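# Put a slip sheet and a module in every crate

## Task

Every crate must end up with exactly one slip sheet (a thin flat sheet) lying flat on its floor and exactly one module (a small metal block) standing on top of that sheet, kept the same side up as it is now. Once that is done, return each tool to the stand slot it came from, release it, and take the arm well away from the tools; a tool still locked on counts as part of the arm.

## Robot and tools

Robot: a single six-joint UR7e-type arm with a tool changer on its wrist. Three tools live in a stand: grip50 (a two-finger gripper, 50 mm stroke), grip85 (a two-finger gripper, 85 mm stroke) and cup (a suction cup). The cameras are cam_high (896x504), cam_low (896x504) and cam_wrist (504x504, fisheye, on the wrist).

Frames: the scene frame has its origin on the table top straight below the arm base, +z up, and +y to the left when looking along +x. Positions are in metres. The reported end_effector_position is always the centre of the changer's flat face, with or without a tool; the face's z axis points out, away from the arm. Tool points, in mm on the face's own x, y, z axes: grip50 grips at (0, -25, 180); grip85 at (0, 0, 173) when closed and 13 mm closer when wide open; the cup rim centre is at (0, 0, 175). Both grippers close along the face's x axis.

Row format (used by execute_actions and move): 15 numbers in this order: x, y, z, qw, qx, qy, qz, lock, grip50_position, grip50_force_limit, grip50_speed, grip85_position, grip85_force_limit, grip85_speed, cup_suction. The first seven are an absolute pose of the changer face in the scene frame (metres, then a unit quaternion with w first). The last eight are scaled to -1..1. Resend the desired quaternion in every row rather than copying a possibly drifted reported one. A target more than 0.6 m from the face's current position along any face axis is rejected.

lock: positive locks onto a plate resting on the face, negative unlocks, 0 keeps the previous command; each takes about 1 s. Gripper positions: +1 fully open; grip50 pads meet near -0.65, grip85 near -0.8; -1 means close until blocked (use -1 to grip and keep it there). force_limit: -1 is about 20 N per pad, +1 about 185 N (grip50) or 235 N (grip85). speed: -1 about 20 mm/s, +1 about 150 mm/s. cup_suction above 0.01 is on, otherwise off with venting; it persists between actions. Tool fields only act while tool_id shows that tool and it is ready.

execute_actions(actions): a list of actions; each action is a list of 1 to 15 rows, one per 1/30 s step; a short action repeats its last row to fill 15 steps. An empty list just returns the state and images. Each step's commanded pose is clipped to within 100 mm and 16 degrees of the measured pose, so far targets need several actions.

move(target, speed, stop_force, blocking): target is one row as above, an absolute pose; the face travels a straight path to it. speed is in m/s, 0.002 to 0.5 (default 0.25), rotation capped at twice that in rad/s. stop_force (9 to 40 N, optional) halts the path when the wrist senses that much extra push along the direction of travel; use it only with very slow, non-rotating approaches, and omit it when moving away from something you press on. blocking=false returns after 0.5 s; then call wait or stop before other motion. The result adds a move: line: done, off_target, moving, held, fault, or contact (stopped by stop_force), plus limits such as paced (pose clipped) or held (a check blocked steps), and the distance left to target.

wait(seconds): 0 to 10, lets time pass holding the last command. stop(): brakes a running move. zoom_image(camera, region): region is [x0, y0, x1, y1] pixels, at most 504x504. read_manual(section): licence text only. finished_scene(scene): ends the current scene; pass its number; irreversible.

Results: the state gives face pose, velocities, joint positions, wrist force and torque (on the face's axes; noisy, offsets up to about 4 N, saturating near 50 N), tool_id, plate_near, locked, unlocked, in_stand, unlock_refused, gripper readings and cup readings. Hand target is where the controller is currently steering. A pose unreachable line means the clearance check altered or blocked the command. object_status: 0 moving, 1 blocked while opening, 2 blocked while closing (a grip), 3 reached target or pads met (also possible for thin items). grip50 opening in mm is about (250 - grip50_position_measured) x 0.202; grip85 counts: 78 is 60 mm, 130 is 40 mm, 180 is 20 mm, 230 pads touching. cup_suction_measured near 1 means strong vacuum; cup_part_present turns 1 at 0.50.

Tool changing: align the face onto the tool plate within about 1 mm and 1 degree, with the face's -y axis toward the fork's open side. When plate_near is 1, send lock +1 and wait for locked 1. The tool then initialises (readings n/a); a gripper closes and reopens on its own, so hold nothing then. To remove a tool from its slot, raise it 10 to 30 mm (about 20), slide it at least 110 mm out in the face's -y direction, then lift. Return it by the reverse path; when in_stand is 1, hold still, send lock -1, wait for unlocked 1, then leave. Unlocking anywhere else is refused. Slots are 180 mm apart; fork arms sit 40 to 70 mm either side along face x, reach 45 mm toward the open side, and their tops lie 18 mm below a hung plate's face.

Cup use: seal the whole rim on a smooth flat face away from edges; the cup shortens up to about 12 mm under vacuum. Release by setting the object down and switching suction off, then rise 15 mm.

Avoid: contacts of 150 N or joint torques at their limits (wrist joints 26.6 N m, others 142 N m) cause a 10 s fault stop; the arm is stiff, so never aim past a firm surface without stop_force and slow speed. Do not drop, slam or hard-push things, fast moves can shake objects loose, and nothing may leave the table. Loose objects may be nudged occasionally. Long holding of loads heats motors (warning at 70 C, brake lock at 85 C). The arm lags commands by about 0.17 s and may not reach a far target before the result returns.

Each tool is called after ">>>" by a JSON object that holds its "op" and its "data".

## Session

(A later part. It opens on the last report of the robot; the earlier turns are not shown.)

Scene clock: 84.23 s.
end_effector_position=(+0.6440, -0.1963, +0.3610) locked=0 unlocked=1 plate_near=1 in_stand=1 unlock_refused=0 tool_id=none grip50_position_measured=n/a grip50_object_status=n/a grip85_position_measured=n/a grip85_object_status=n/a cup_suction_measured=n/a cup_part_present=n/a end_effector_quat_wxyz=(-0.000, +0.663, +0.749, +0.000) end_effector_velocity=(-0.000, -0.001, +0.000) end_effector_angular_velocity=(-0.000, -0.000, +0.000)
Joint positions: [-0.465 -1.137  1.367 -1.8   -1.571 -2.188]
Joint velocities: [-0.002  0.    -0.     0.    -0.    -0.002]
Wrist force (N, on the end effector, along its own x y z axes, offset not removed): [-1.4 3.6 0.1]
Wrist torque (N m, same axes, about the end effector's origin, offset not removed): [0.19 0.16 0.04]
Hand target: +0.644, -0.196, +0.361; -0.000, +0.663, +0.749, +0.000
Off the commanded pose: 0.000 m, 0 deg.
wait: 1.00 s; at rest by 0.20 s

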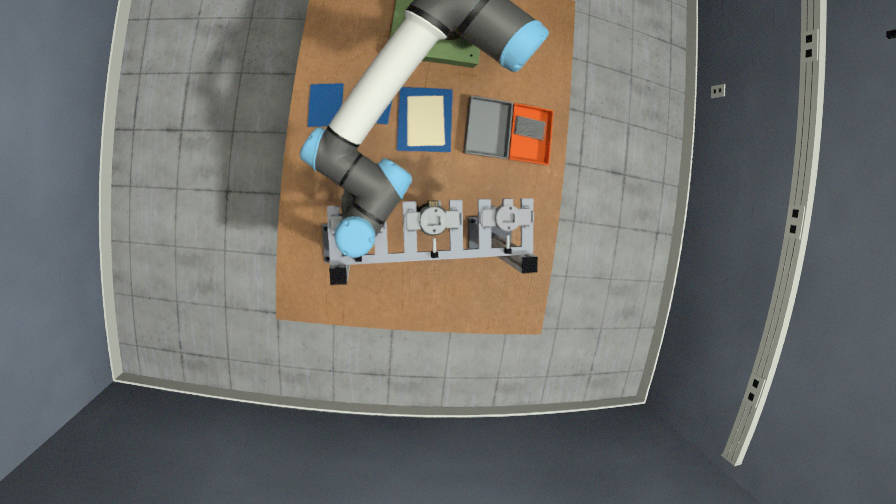

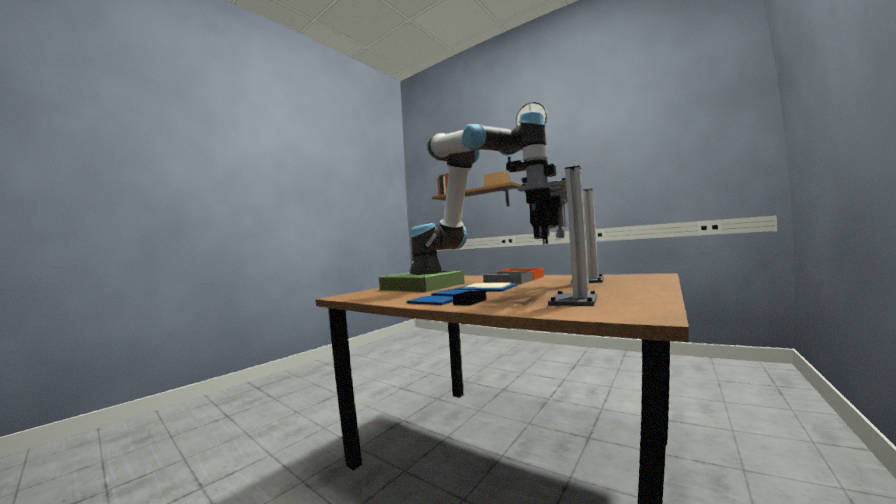

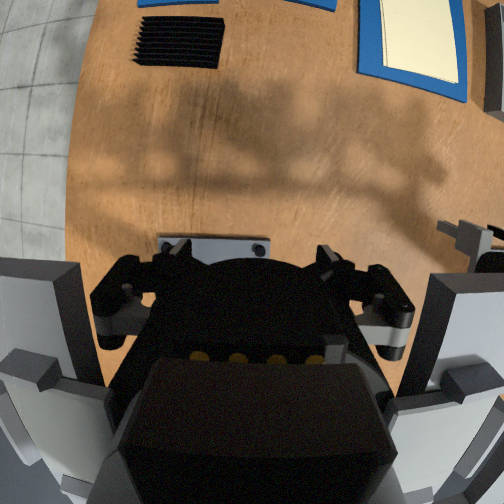

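Oops; redo.

>>> {"op": "execute_actions", "data": {"actions": [[[0.644,-0.1963,0.3607,0,0.6626,0.749,0,1,1,0,0,1,0,0,0]],[[0.644,-0.1963,0.3607,0,0.6626,0.749,0,1,1,0,0,1,0,0,0]],[[0.644,-0.1963,0.3607,0,0.6626,0.749,0,1,1,0,0,1,0,0,0]],[[0.644,-0.1963,0.38,0,0.6626,0.749,0,0,1,0,0,1,0,0,0]],[[0.644,-0.1963,0.38,0,0.6626,0.749,0,0,1,0,0,1,0,0,0]]]}}

>>> {"op": "move", "data": {"target": [0.46,-0.219,0.38,0,0.6626,0.749,0,0,1,0,0,1,0,0,0], "speed": 0.15}}

>>> {"op": "move", "data": {"target": [0.325,0.306,0.25,0,1,-0.02,0,0,1,0,0,1,-0.6,0,0], "speed": 0.35}}

>>> {"op": "move", "data": {"target": [0.325,0.306,0.193,0,1,-0.02,0,0,1,0,0,1,-0.6,0,0], "speed": 0.04, "stop_force": 12}}

Scene clock: 89.73 s.
end_effector_position=(+0.6440, -0.1963, +0.3800) locked=1 unlocked=0 plate_near=1 in_stand=0 unlock_refused=0 tool_id=grip85 grip50_position_measured=n/a grip50_object_status=n/a grip85_position_measured=n/a grip85_object_status=n/a cup_suction_measured=n/a cup_part_present=n/a end_effector_quat_wxyz=(-0.000, +0.663, +0.749, -0.000) end_effector_velocity=(+0.000, +0.000, -0.000) end_effector_angular_velocity=(+0.001, +0.001, +0.001)
Joint positions: [-0.465 -1.147  1.331 -1.755 -1.571 -2.188]
Joint velocities: [ 0.001  0.001 -0.     0.001 -0.    -0.001]
Wrist force (N, on the end effector, along its own x y z axes, offset not removed): [-3.9 -2.6 3.2]
Wrist torque (N m, same axes, about the end effector's origin, offset not removed): [-0.05 0.21 0.12]
Hand target: +0.644, -0.196, +0.380; +0.000, +0.663, +0.749, +0.000
Off the commanded pose: 0.000 m, 0 deg.

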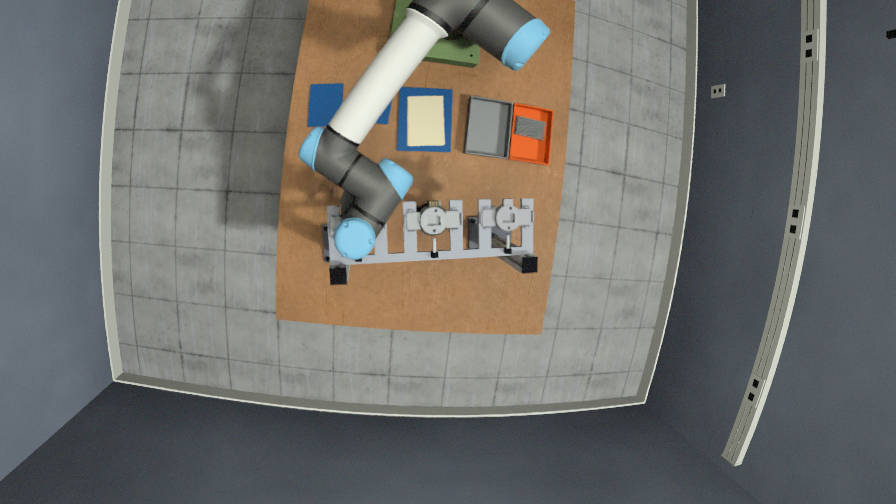

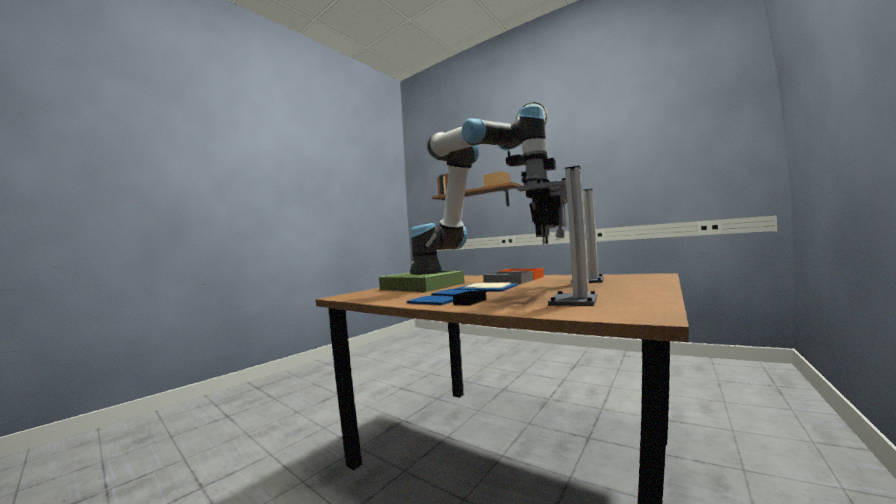

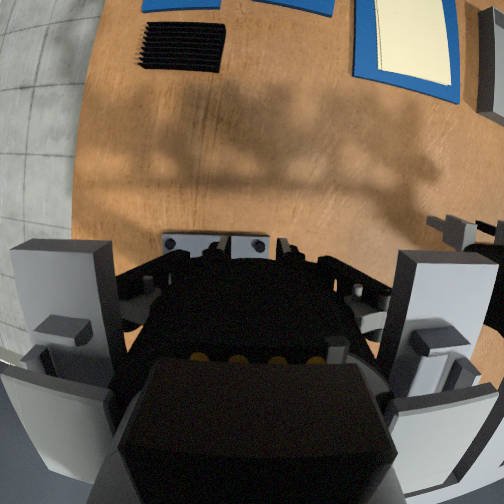

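Scene clock: 91.47 s.
end_effector_position=(+0.4603, -0.2191, +0.3799) locked=1 unlocked=0 plate_near=1 in_stand=0 unlock_refused=0 tool_id=grip85 grip50_position_measured=n/a grip50_object_status=n/a grip85_position_measured=n/a grip85_object_status=n/a cup_suction_measured=n/a cup_part_present=n/a end_effector_quat_wxyz=(+0.000, +0.663, +0.749, +0.000) end_effector_velocity=(-0.001, -0.000, -0.000) end_effector_angular_velocity=(-0.000, -0.001, +0.001)
Joint positions: [-0.678 -1.534  1.816 -1.853 -1.571 -2.402]
Joint velocities: [-0.002 -0.003  0.003 -0.001  0.    -0.003]
Wrist force (N, on the end effector, along its own x y z axes, offset not removed): [-1.9 0.4 -0.2]
Wrist torque (N m, same axes, about the end effector's origin, offset not removed): [0.17 0.07 0.04]
Hand target: +0.460, -0.219, +0.380; +0.000, +0.663, +0.749, +0.000
Off the commanded pose: 0.000 m, 0 deg.
move: done

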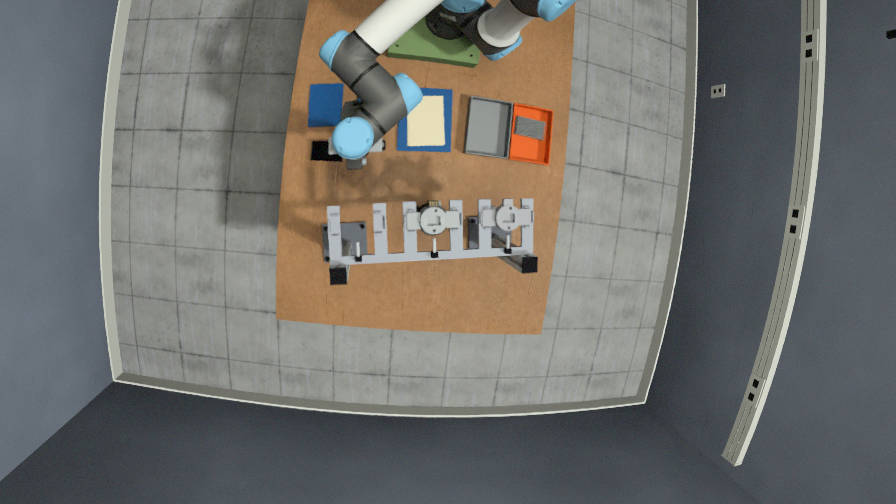

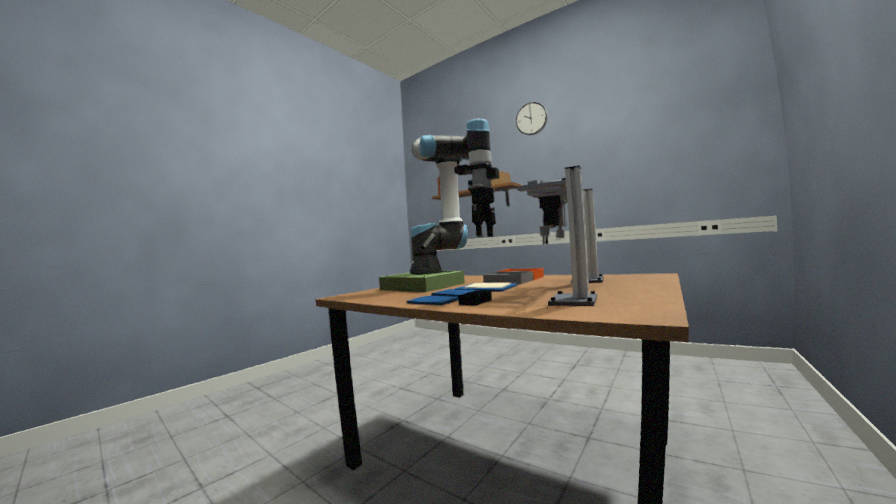

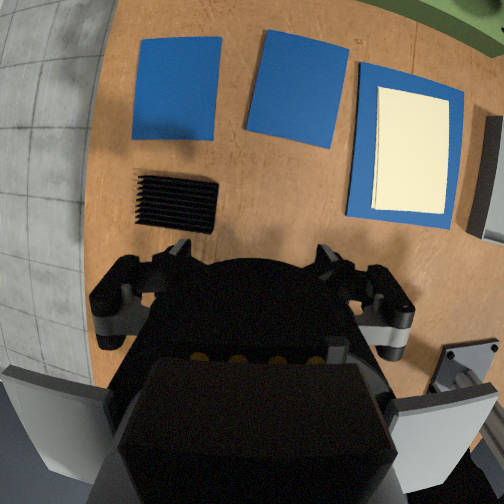

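Scene clock: 94.53 s.
end_effector_position=(+0.3237, +0.3048, +0.2501) locked=1 unlocked=0 plate_near=1 in_stand=0 unlock_refused=0 tool_id=grip85 grip50_position_measured=n/a grip50_object_status=n/a grip85_position_measured=3 grip85_object_status=3 cup_suction_measured=n/a cup_part_present=n/a end_effector_quat_wxyz=(+0.001, +1.000, -0.020, -0.001) end_effector_velocity=(+0.000, +0.002, -0.001) end_effector_angular_velocity=(-0.002, +0.000, -0.008)
Joint positions: [ 0.481 -1.538  2.192 -2.222 -1.572  0.491]
Joint velocities: [ 0.004  0.004 -0.003 -0.    -0.002  0.012]
Wrist force (N, on the end effector, along its own x y z axes, offset not removed): [0.7 2.6 -2.6]
Wrist torque (N m, same axes, about the end effector's origin, offset not removed): [0.23 0.05 0.07]
Hand target: +0.324, +0.305, +0.250; +0.001, +1.000, -0.020, -0.001
Off the commanded pose: 0.002 m, 0 deg.
move: done

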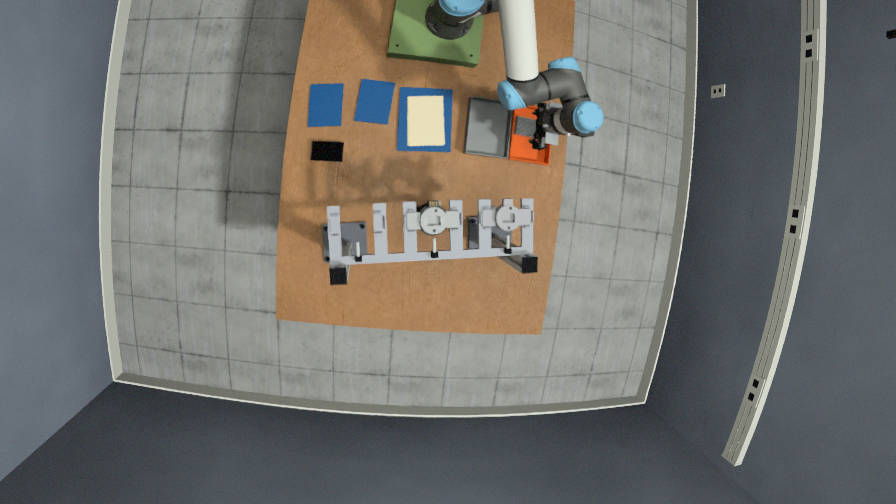

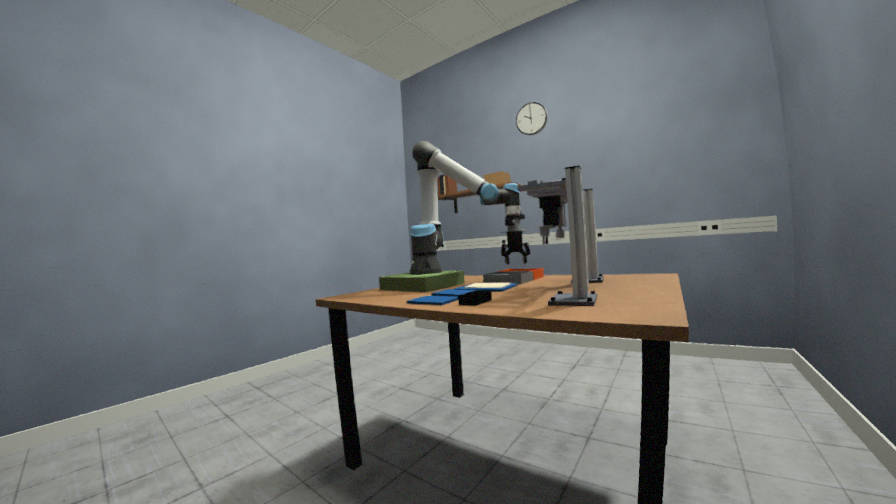

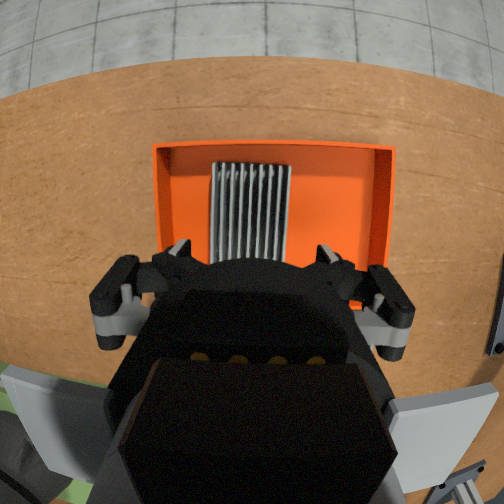

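Scene clock: 96.30 s.
end_effector_position=(+0.3250, +0.3060, +0.1932) locked=1 unlocked=0 plate_near=1 in_stand=0 unlock_refused=0 tool_id=grip85 grip50_position_measured=n/a grip50_object_status=n/a grip85_position_measured=3 grip85_object_status=3 cup_suction_measured=n/a cup_part_present=n/a end_effector_quat_wxyz=(+0.000, +1.000, -0.020, -0.000) end_effector_velocity=(+0.000, +0.000, -0.002) end_effector_angular_velocity=(+0.000, -0.001, +0.001)
Joint positions: [ 0.482 -1.42   2.257 -2.407 -1.571  0.492]
Joint velocities: [ 0.001  0.005  0.001 -0.007 -0.    -0.001]
Wrist force (N, on the end effector, along its own x y z axes, offset not removed): [1.2 -0.2 -0.8]
Wrist torque (N m, same axes, about the end effector's origin, offset not removed): [-0.15 -0.16 0.10]
Hand target: +0.325, +0.306, +0.193; +0.000, +1.000, -0.020, -0.000
Off the commanded pose: 0.000 m, 0 deg.
move: done

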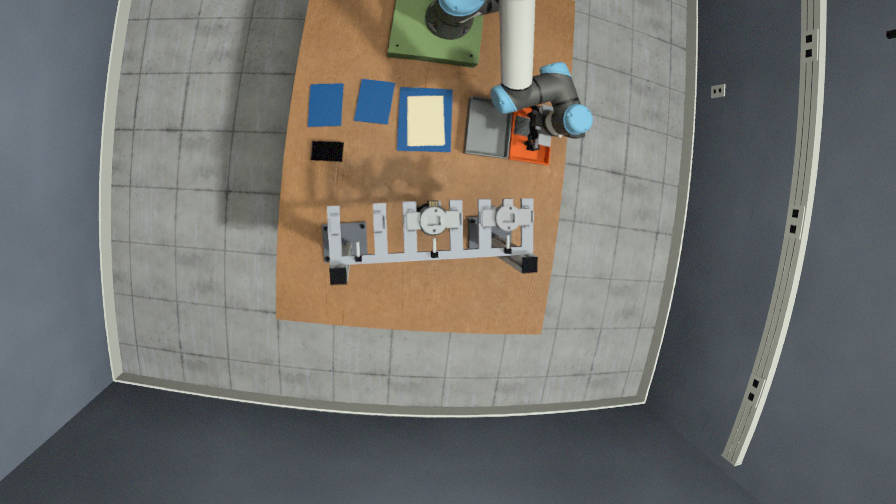

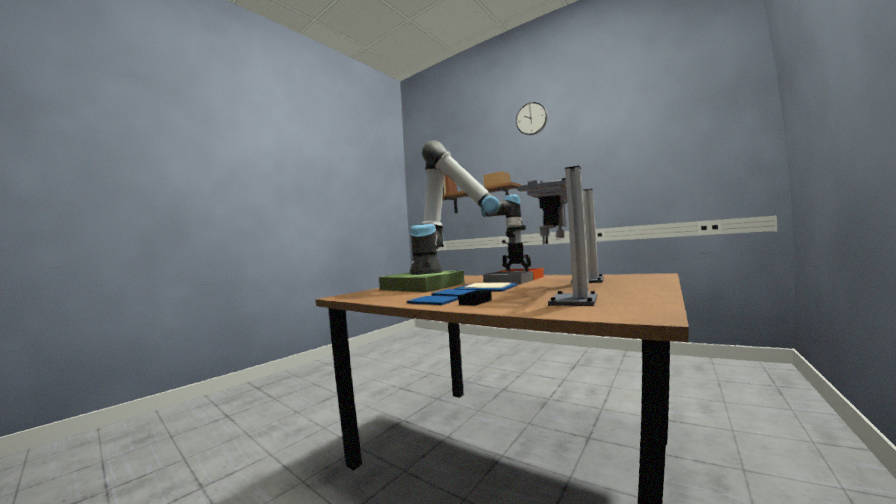

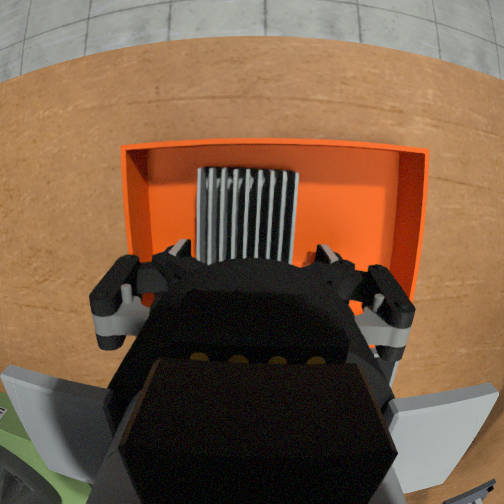

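Black module was pushed to x≈0.468. Orange crate centre ≈(0.339,0.311).

>>> {"op": "execute_actions", "data": {"actions": [[[0.321,0.312,0.193,0,1,-0.03,0,0,1,0,0,1,-0.6,-0.5,0]],[[0.321,0.312,0.193,0,1,-0.03,0,0,1,0,0,-1,-0.6,-0.5,0]],[[0.321,0.312,0.193,0,1,-0.03,0,0,1,0,0,-1,-0.6,-0.5,0]],[[0.321,0.312,0.23,0,1,-0.03,0,0,1,0,0,-1,-0.6,-0.5,0]],[[0.321,0.312,0.27,0,1,-0.03,0,0,1,0,0,-1,-0.6,-0.5,0]]]}}

>>> {"op": "move", "data": {"target": [0.45,-0.18,0.24,0,1,0,0,0,1,0,0,-1,-0.6,-0.5,0]}}

>>> {"op": "execute_actions", "data": {"actions": [[[0.45,-0.18,0.205,0,1,0,0,0,1,0,0,-1,-0.6,-0.5,0]],[[0.45,-0.18,0.1915,0,1,0,0,0,1,0,0,-1,-0.6,-0.5,0]],[[0.45,-0.18,0.1915,0,1,0,0,0,1,0,0,-1,-0.6,-0.5,0]],[[0.45,-0.18,0.1915,0,1,0,0,0,1,0,0,1,-0.6,0,0]],[[0.45,-0.18,0.24,0,1,0,0,0,1,0,0,1,-0.6,0,0]]]}}

>>> {"op": "move", "data": {"target": [0.46,-0.219,0.38,0,0.6626,0.749,0,0,1,0,0,1,0,0,0], "speed": 0.4}}

>>> {"op": "move", "data": {"target": [0.644,-0.1963,0.38,0,0.6626,0.749,0,0,1,0,0,1,0,0,0], "speed": 0.15}}

>>> {"op": "execute_actions", "data": {"actions": [[[0.644,-0.1963,0.367,0,0.6626,0.749,0,0,1,0,0,1,0,0,0]],[[0.644,-0.1963,0.361,0,0.6626,0.749,0,0,1,0,0,1,0,0,0]],[[0.644,-0.1963,0.361,0,0.6626,0.749,0,-1,1,0,0,1,0,0,0]],[[0.644,-0.1963,0.361,0,0.6626,0.749,0,-1,1,0,0,1,0,0,0]],[[0.644,-0.1963,0.361,0,0.6626,0.749,0,-1,1,0,0,1,0,0,0]],[[0.644,-0.1963,0.385,0,0.6626,0.749,0,0,1,0,0,1,0,0,0]]]}}

Scene clock: 103.93 s.
end_effector_position=(+0.3210, +0.3121, +0.2696) locked=1 unlocked=0 plate_near=1 in_stand=0 unlock_refused=0 tool_id=grip85 grip50_position_measured=n/a grip50_object_status=n/a grip85_position_measured=80 grip85_object_status=2 cup_suction_measured=n/a cup_part_present=n/a end_effector_quat_wxyz=(-0.000, +1.000, -0.030, +0.000) end_effector_velocity=(+0.000, -0.000, +0.004) end_effector_angular_velocity=(-0.001, +0.003, -0.001)
Joint positions: [ 0.499 -1.564  2.159 -2.165 -1.571  0.529]
Joint velocities: [-0.001 -0.006 -0.006  0.015  0.001 -0.   ]
Wrist force (N, on the end effector, along its own x y z axes, offset not removed): [-0.7 -2.4 -0.5]
Wrist torque (N m, same axes, about the end effector's origin, offset not removed): [-0.04 0.13 0.08]
Hand target: +0.321, +0.312, +0.270; -0.000, +1.000, -0.030, +0.000
Off the commanded pose: 0.000 m, 0 deg.

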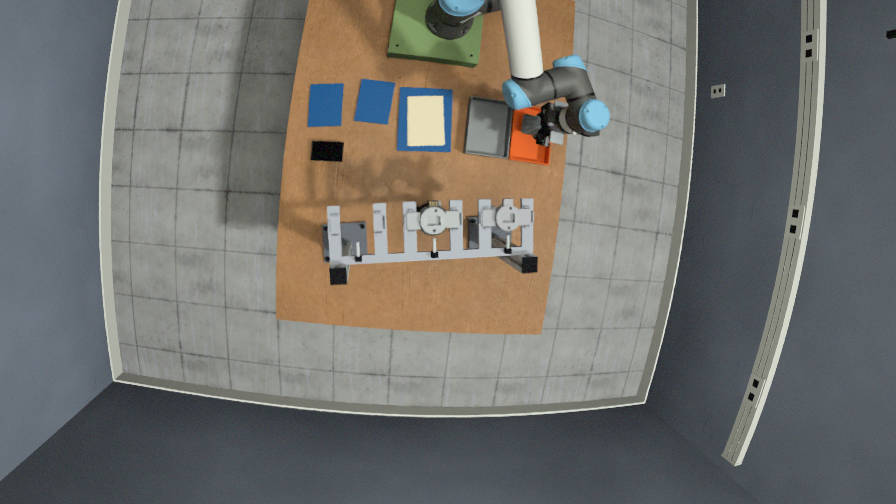

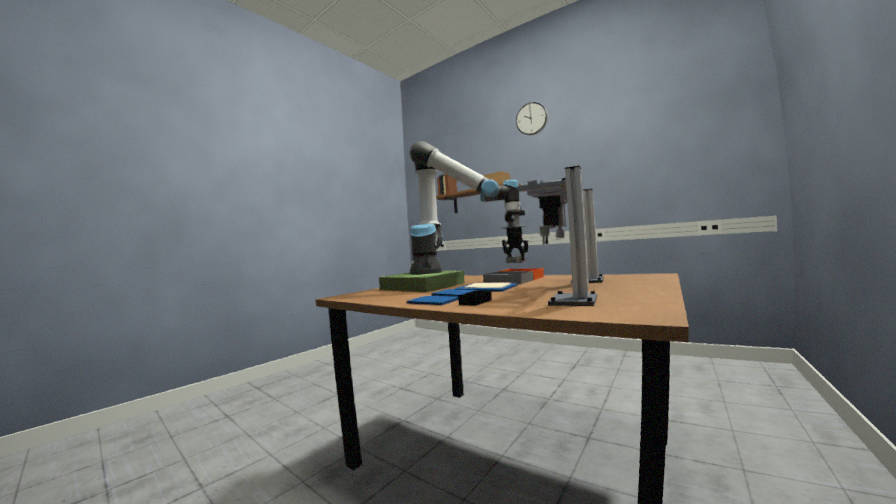

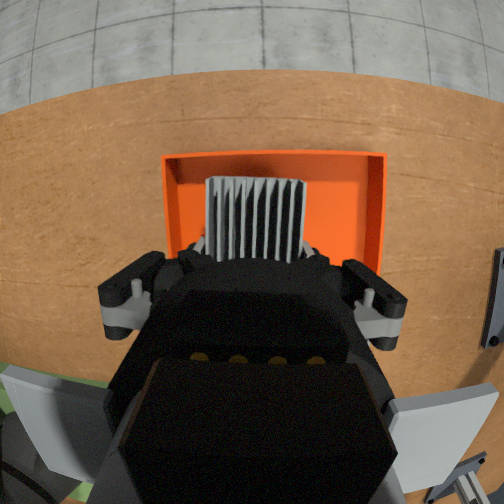

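Scene clock: 106.57 s.
end_effector_position=(+0.4510, -0.1788, +0.2401) locked=1 unlocked=0 plate_near=1 in_stand=0 unlock_refused=0 tool_id=grip85 grip50_position_measured=n/a grip50_object_status=n/a grip85_position_measured=80 grip85_object_status=2 cup_suction_measured=n/a cup_part_present=n/a end_effector_quat_wxyz=(-0.001, +1.000, -0.000, +0.001) end_effector_velocity=(+0.001, -0.001, -0.000) end_effector_angular_velocity=(-0.000, -0.000, -0.001)
Joint positions: [-0.626 -1.428  2.103 -2.245 -1.568 -0.657]
Joint velocities: [-0.002  0.003 -0.003 -0.    -0.    -0.001]
Wrist force (N, on the end effector, along its own x y z axes, offset not removed): [-2.1 -0.4 -1.0]
Wrist torque (N m, same axes, about the end effector's origin, offset not removed): [0.16 0.21 -0.03]
Hand target: +0.451, -0.179, +0.240; -0.001, +1.000, -0.000, +0.001
Off the commanded pose: 0.002 m, 0 deg.
move: done

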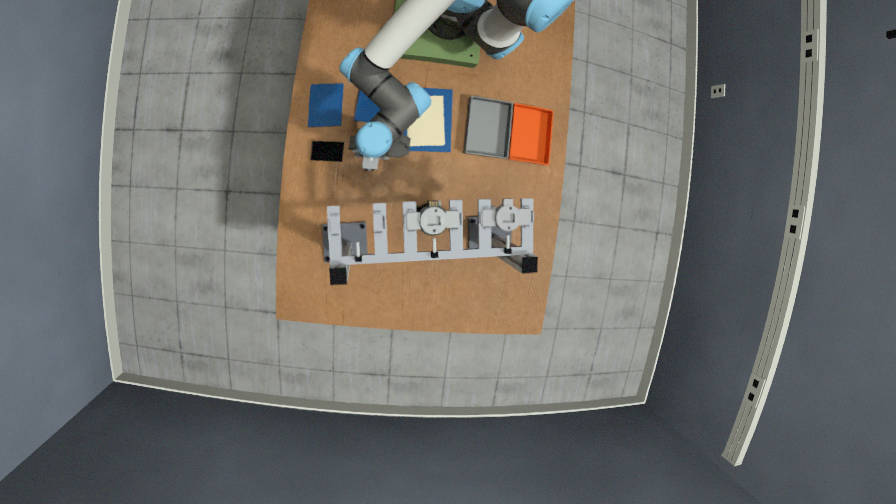

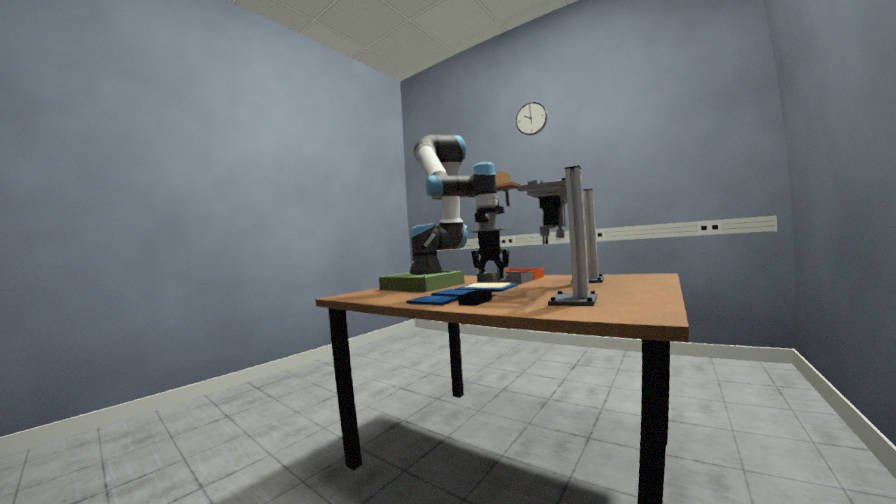

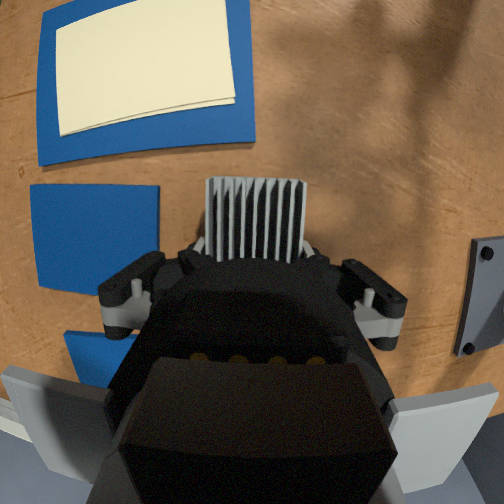

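Scene clock: 109.07 s.
end_effector_position=(+0.4501, -0.1800, +0.2395) locked=1 unlocked=0 plate_near=1 in_stand=0 unlock_refused=0 tool_id=grip85 grip50_position_measured=n/a grip50_object_status=n/a grip85_position_measured=3 grip85_object_status=3 cup_suction_measured=n/a cup_part_present=n/a end_effector_quat_wxyz=(+0.000, +1.000, +0.000, +0.000) end_effector_velocity=(-0.000, -0.000, +0.005) end_effector_angular_velocity=(+0.002, +0.003, -0.001)
Joint positions: [-0.628 -1.428  2.104 -2.247 -1.571 -0.659]
Joint velocities: [-0.001 -0.008 -0.007  0.019 -0.     0.   ]
Wrist force (N, on the end effector, along its own x y z axes, offset not removed): [-0.8 -1.1 -4.4]
Wrist torque (N m, same axes, about the end effector's origin, offset not removed): [0.02 0.03 0.21]
Hand target: +0.450, -0.180, +0.240; +0.000, +1.000, -0.000, +0.000
Off the commanded pose: 0.000 m, 0 deg.

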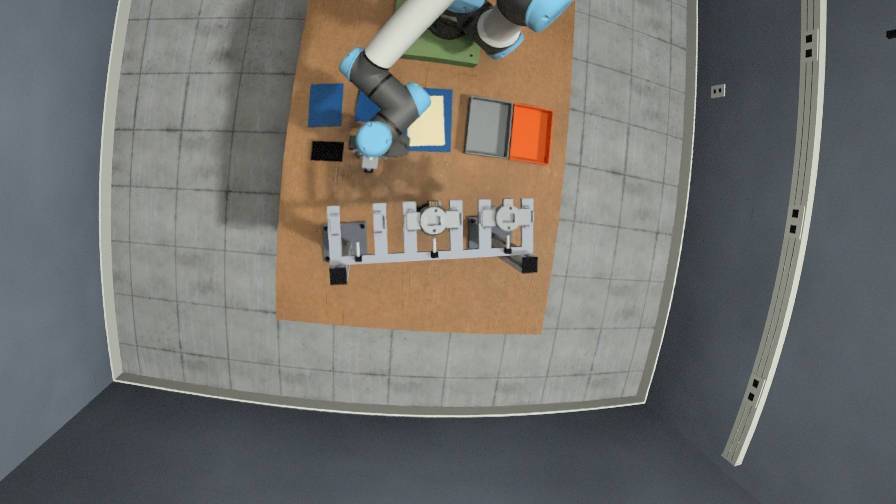

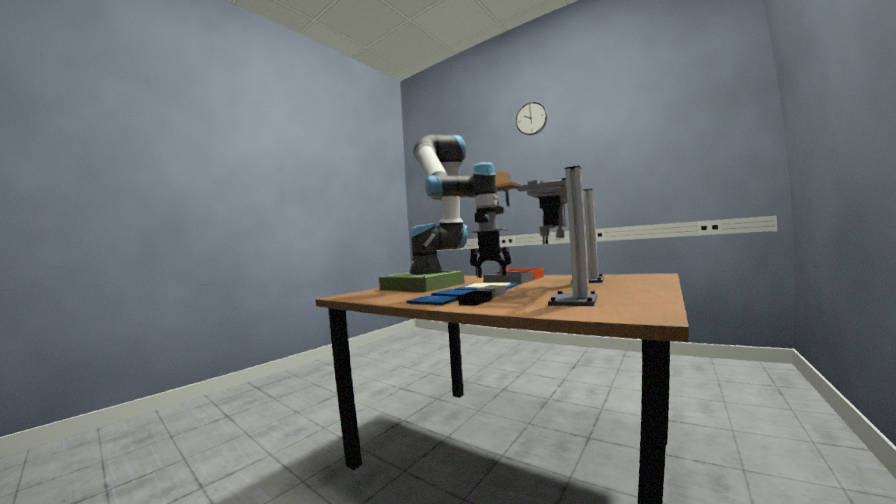

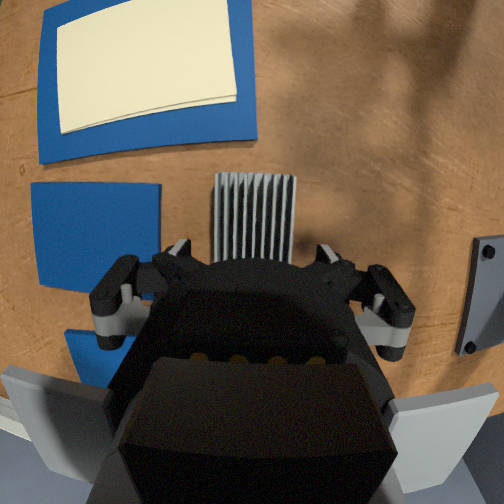

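Scene clock: 111.73 s.
end_effector_position=(+0.4602, -0.2190, +0.3799) locked=1 unlocked=0 plate_near=1 in_stand=0 unlock_refused=0 tool_id=grip85 grip50_position_measured=n/a grip50_object_status=n/a grip85_position_measured=3 grip85_object_status=3 cup_suction_measured=n/a cup_part_present=n/a end_effector_quat_wxyz=(+0.000, +0.663, +0.749, +0.000) end_effector_velocity=(+0.001, +0.001, +0.001) end_effector_angular_velocity=(+0.001, +0.001, +0.014)
Joint positions: [-0.678 -1.534  1.816 -1.853 -1.571 -2.401]
Joint velocities: [ 0.002  0.    -0.003  0.004  0.    -0.012]
Wrist force (N, on the end effector, along its own x y z axes, offset not removed): [-1.6 2.4 -0.5]
Wrist torque (N m, same axes, about the end effector's origin, offset not removed): [0.18 -0.02 0.01]
Hand target: +0.460, -0.219, +0.380; +0.000, +0.663, +0.749, +0.000
Off the commanded pose: 0.000 m, 0 deg.
move: done

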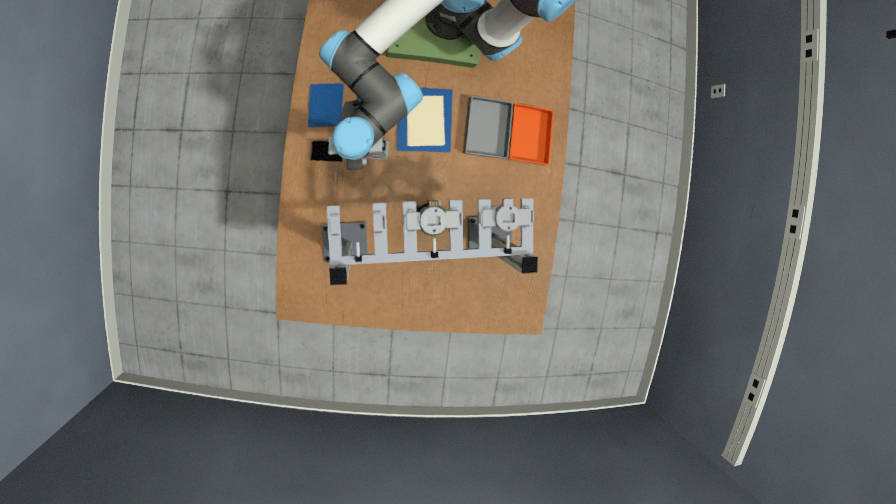

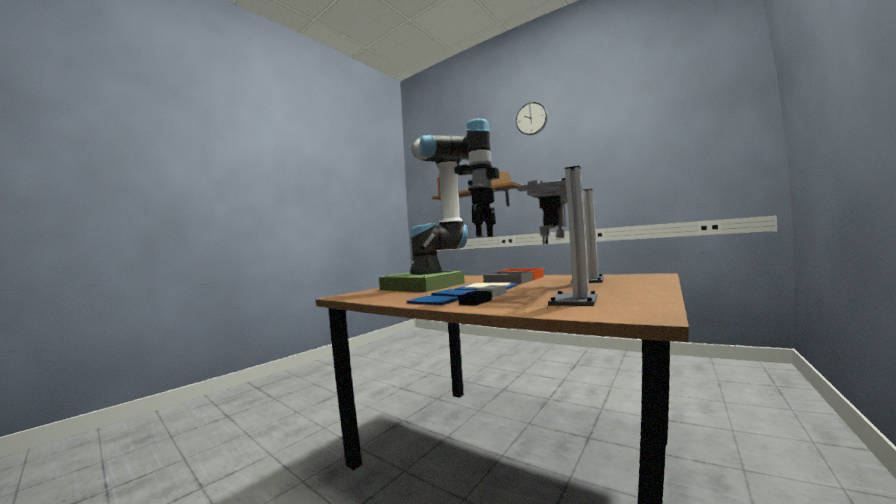

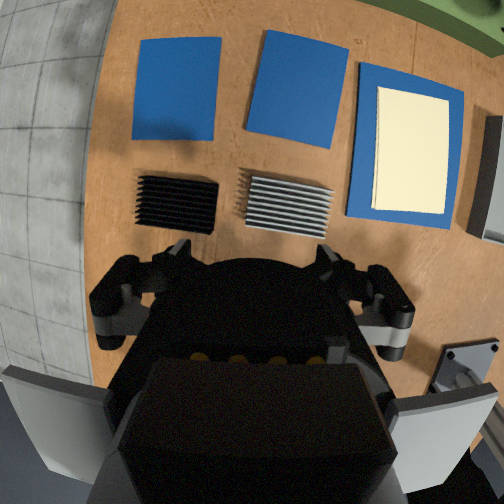

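Scene clock: 113.47 s.
end_effector_position=(+0.6437, -0.1962, +0.3801) locked=1 unlocked=0 plate_near=1 in_stand=0 unlock_refused=0 tool_id=grip85 grip50_position_measured=n/a grip50_object_status=n/a grip85_position_measured=3 grip85_object_status=3 cup_suction_measured=n/a cup_part_present=n/a end_effector_quat_wxyz=(-0.000, +0.663, +0.749, -0.000) end_effector_velocity=(+0.002, -0.000, +0.000) end_effector_angular_velocity=(-0.000, +0.001, -0.000)
Joint positions: [-0.465 -1.147  1.332 -1.754 -1.572 -2.188]
Joint velocities: [ 0.001  0.004 -0.006  0.003 -0.001  0.001]
Wrist force (N, on the end effector, along its own x y z axes, offset not removed): [-0.7 3.2 -1.7]
Wrist torque (N m, same axes, about the end effector's origin, offset not removed): [0.20 0.02 0.24]
Hand target: +0.644, -0.196, +0.380; -0.000, +0.663, +0.749, -0.000
Off the commanded pose: 0.000 m, 0 deg.
move: done

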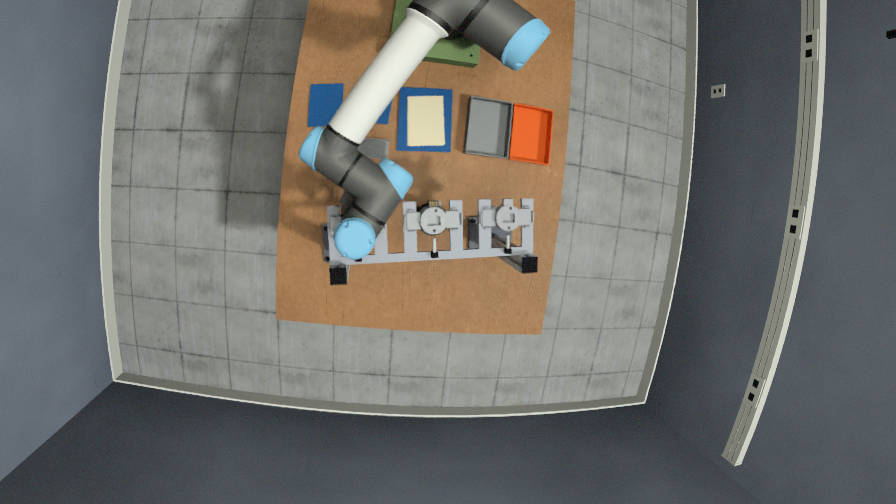

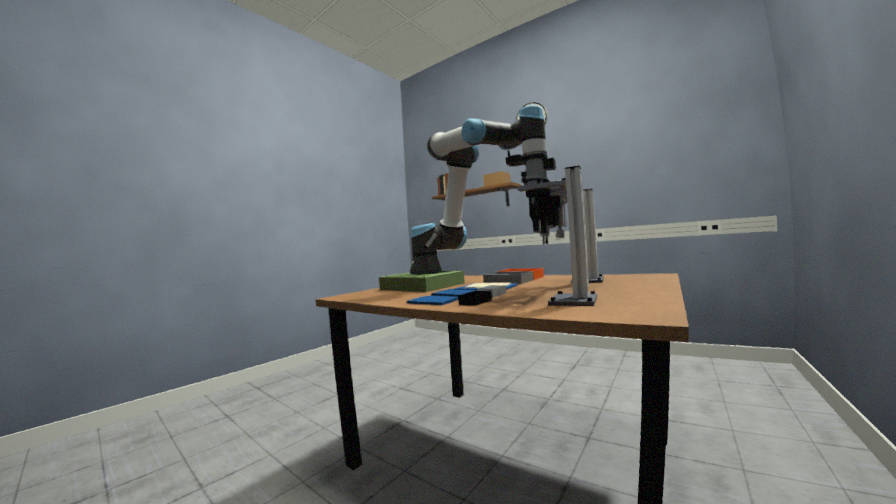

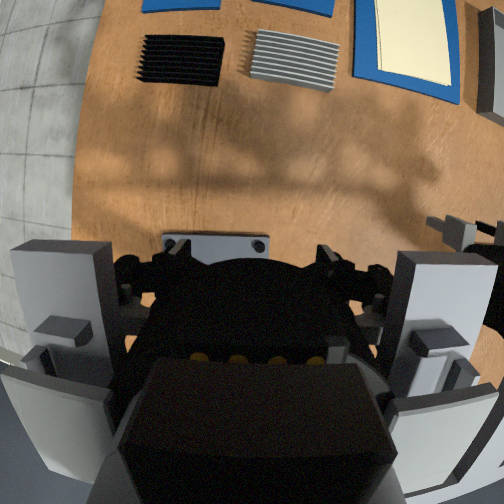

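Scene clock: 116.47 s.
end_effector_position=(+0.6440, -0.1963, +0.3848) locked=0 unlocked=1 plate_near=0 in_stand=0 unlock_refused=0 tool_id=none grip50_position_measured=n/a grip50_object_status=n/a grip85_position_measured=n/a grip85_object_status=n/a cup_suction_measured=n/a cup_part_present=n/a end_effector_quat_wxyz=(+0.000, +0.663, +0.749, +0.000) end_effector_velocity=(+0.000, -0.000, +0.002) end_effector_angular_velocity=(+0.000, +0.000, -0.001)
Joint positions: [-0.465 -1.149  1.321 -1.743 -1.571 -2.188]
Joint velocities: [-0.    -0.    -0.005  0.006  0.     0.001]
Wrist force (N, on the end effector, along its own x y z axes, offset not removed): [1.1 3.5 -1.8]
Wrist torque (N m, same axes, about the end effector's origin, offset not removed): [0.21 -0.10 0.13]
Hand target: +0.644, -0.196, +0.385; +0.000, +0.663, +0.749, +0.000
Off the commanded pose: 0.000 m, 0 deg.

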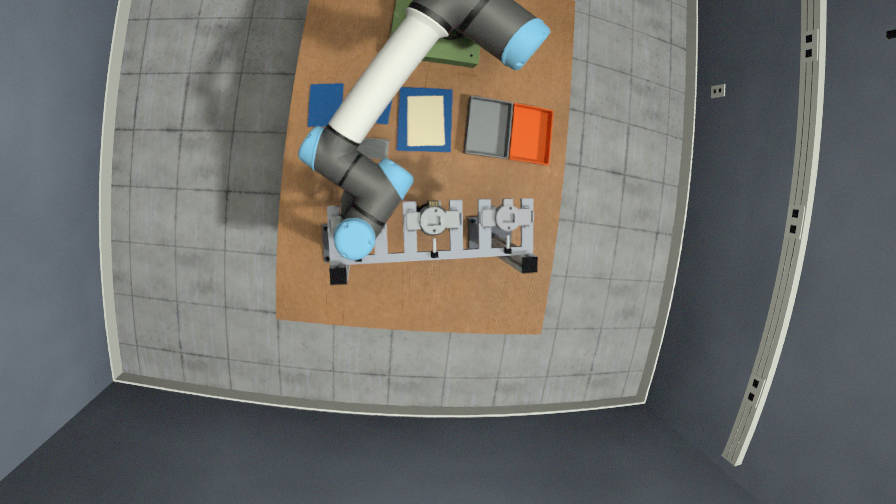

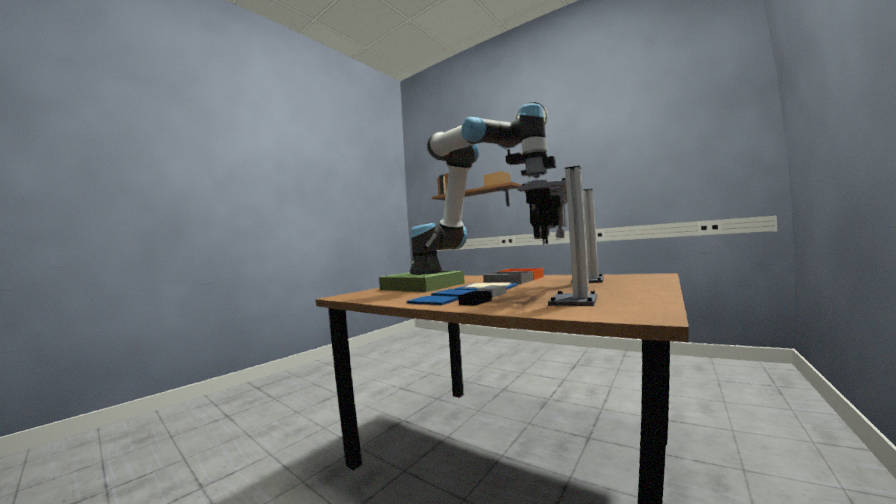

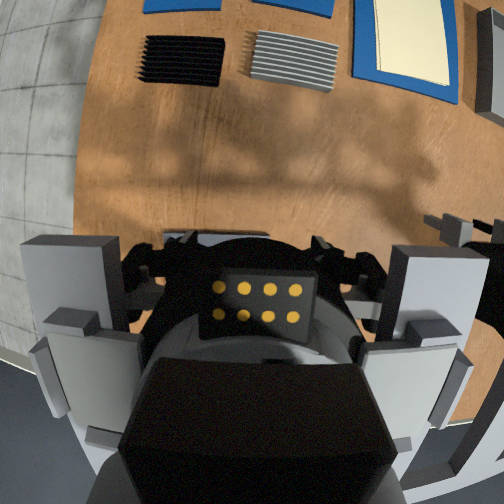

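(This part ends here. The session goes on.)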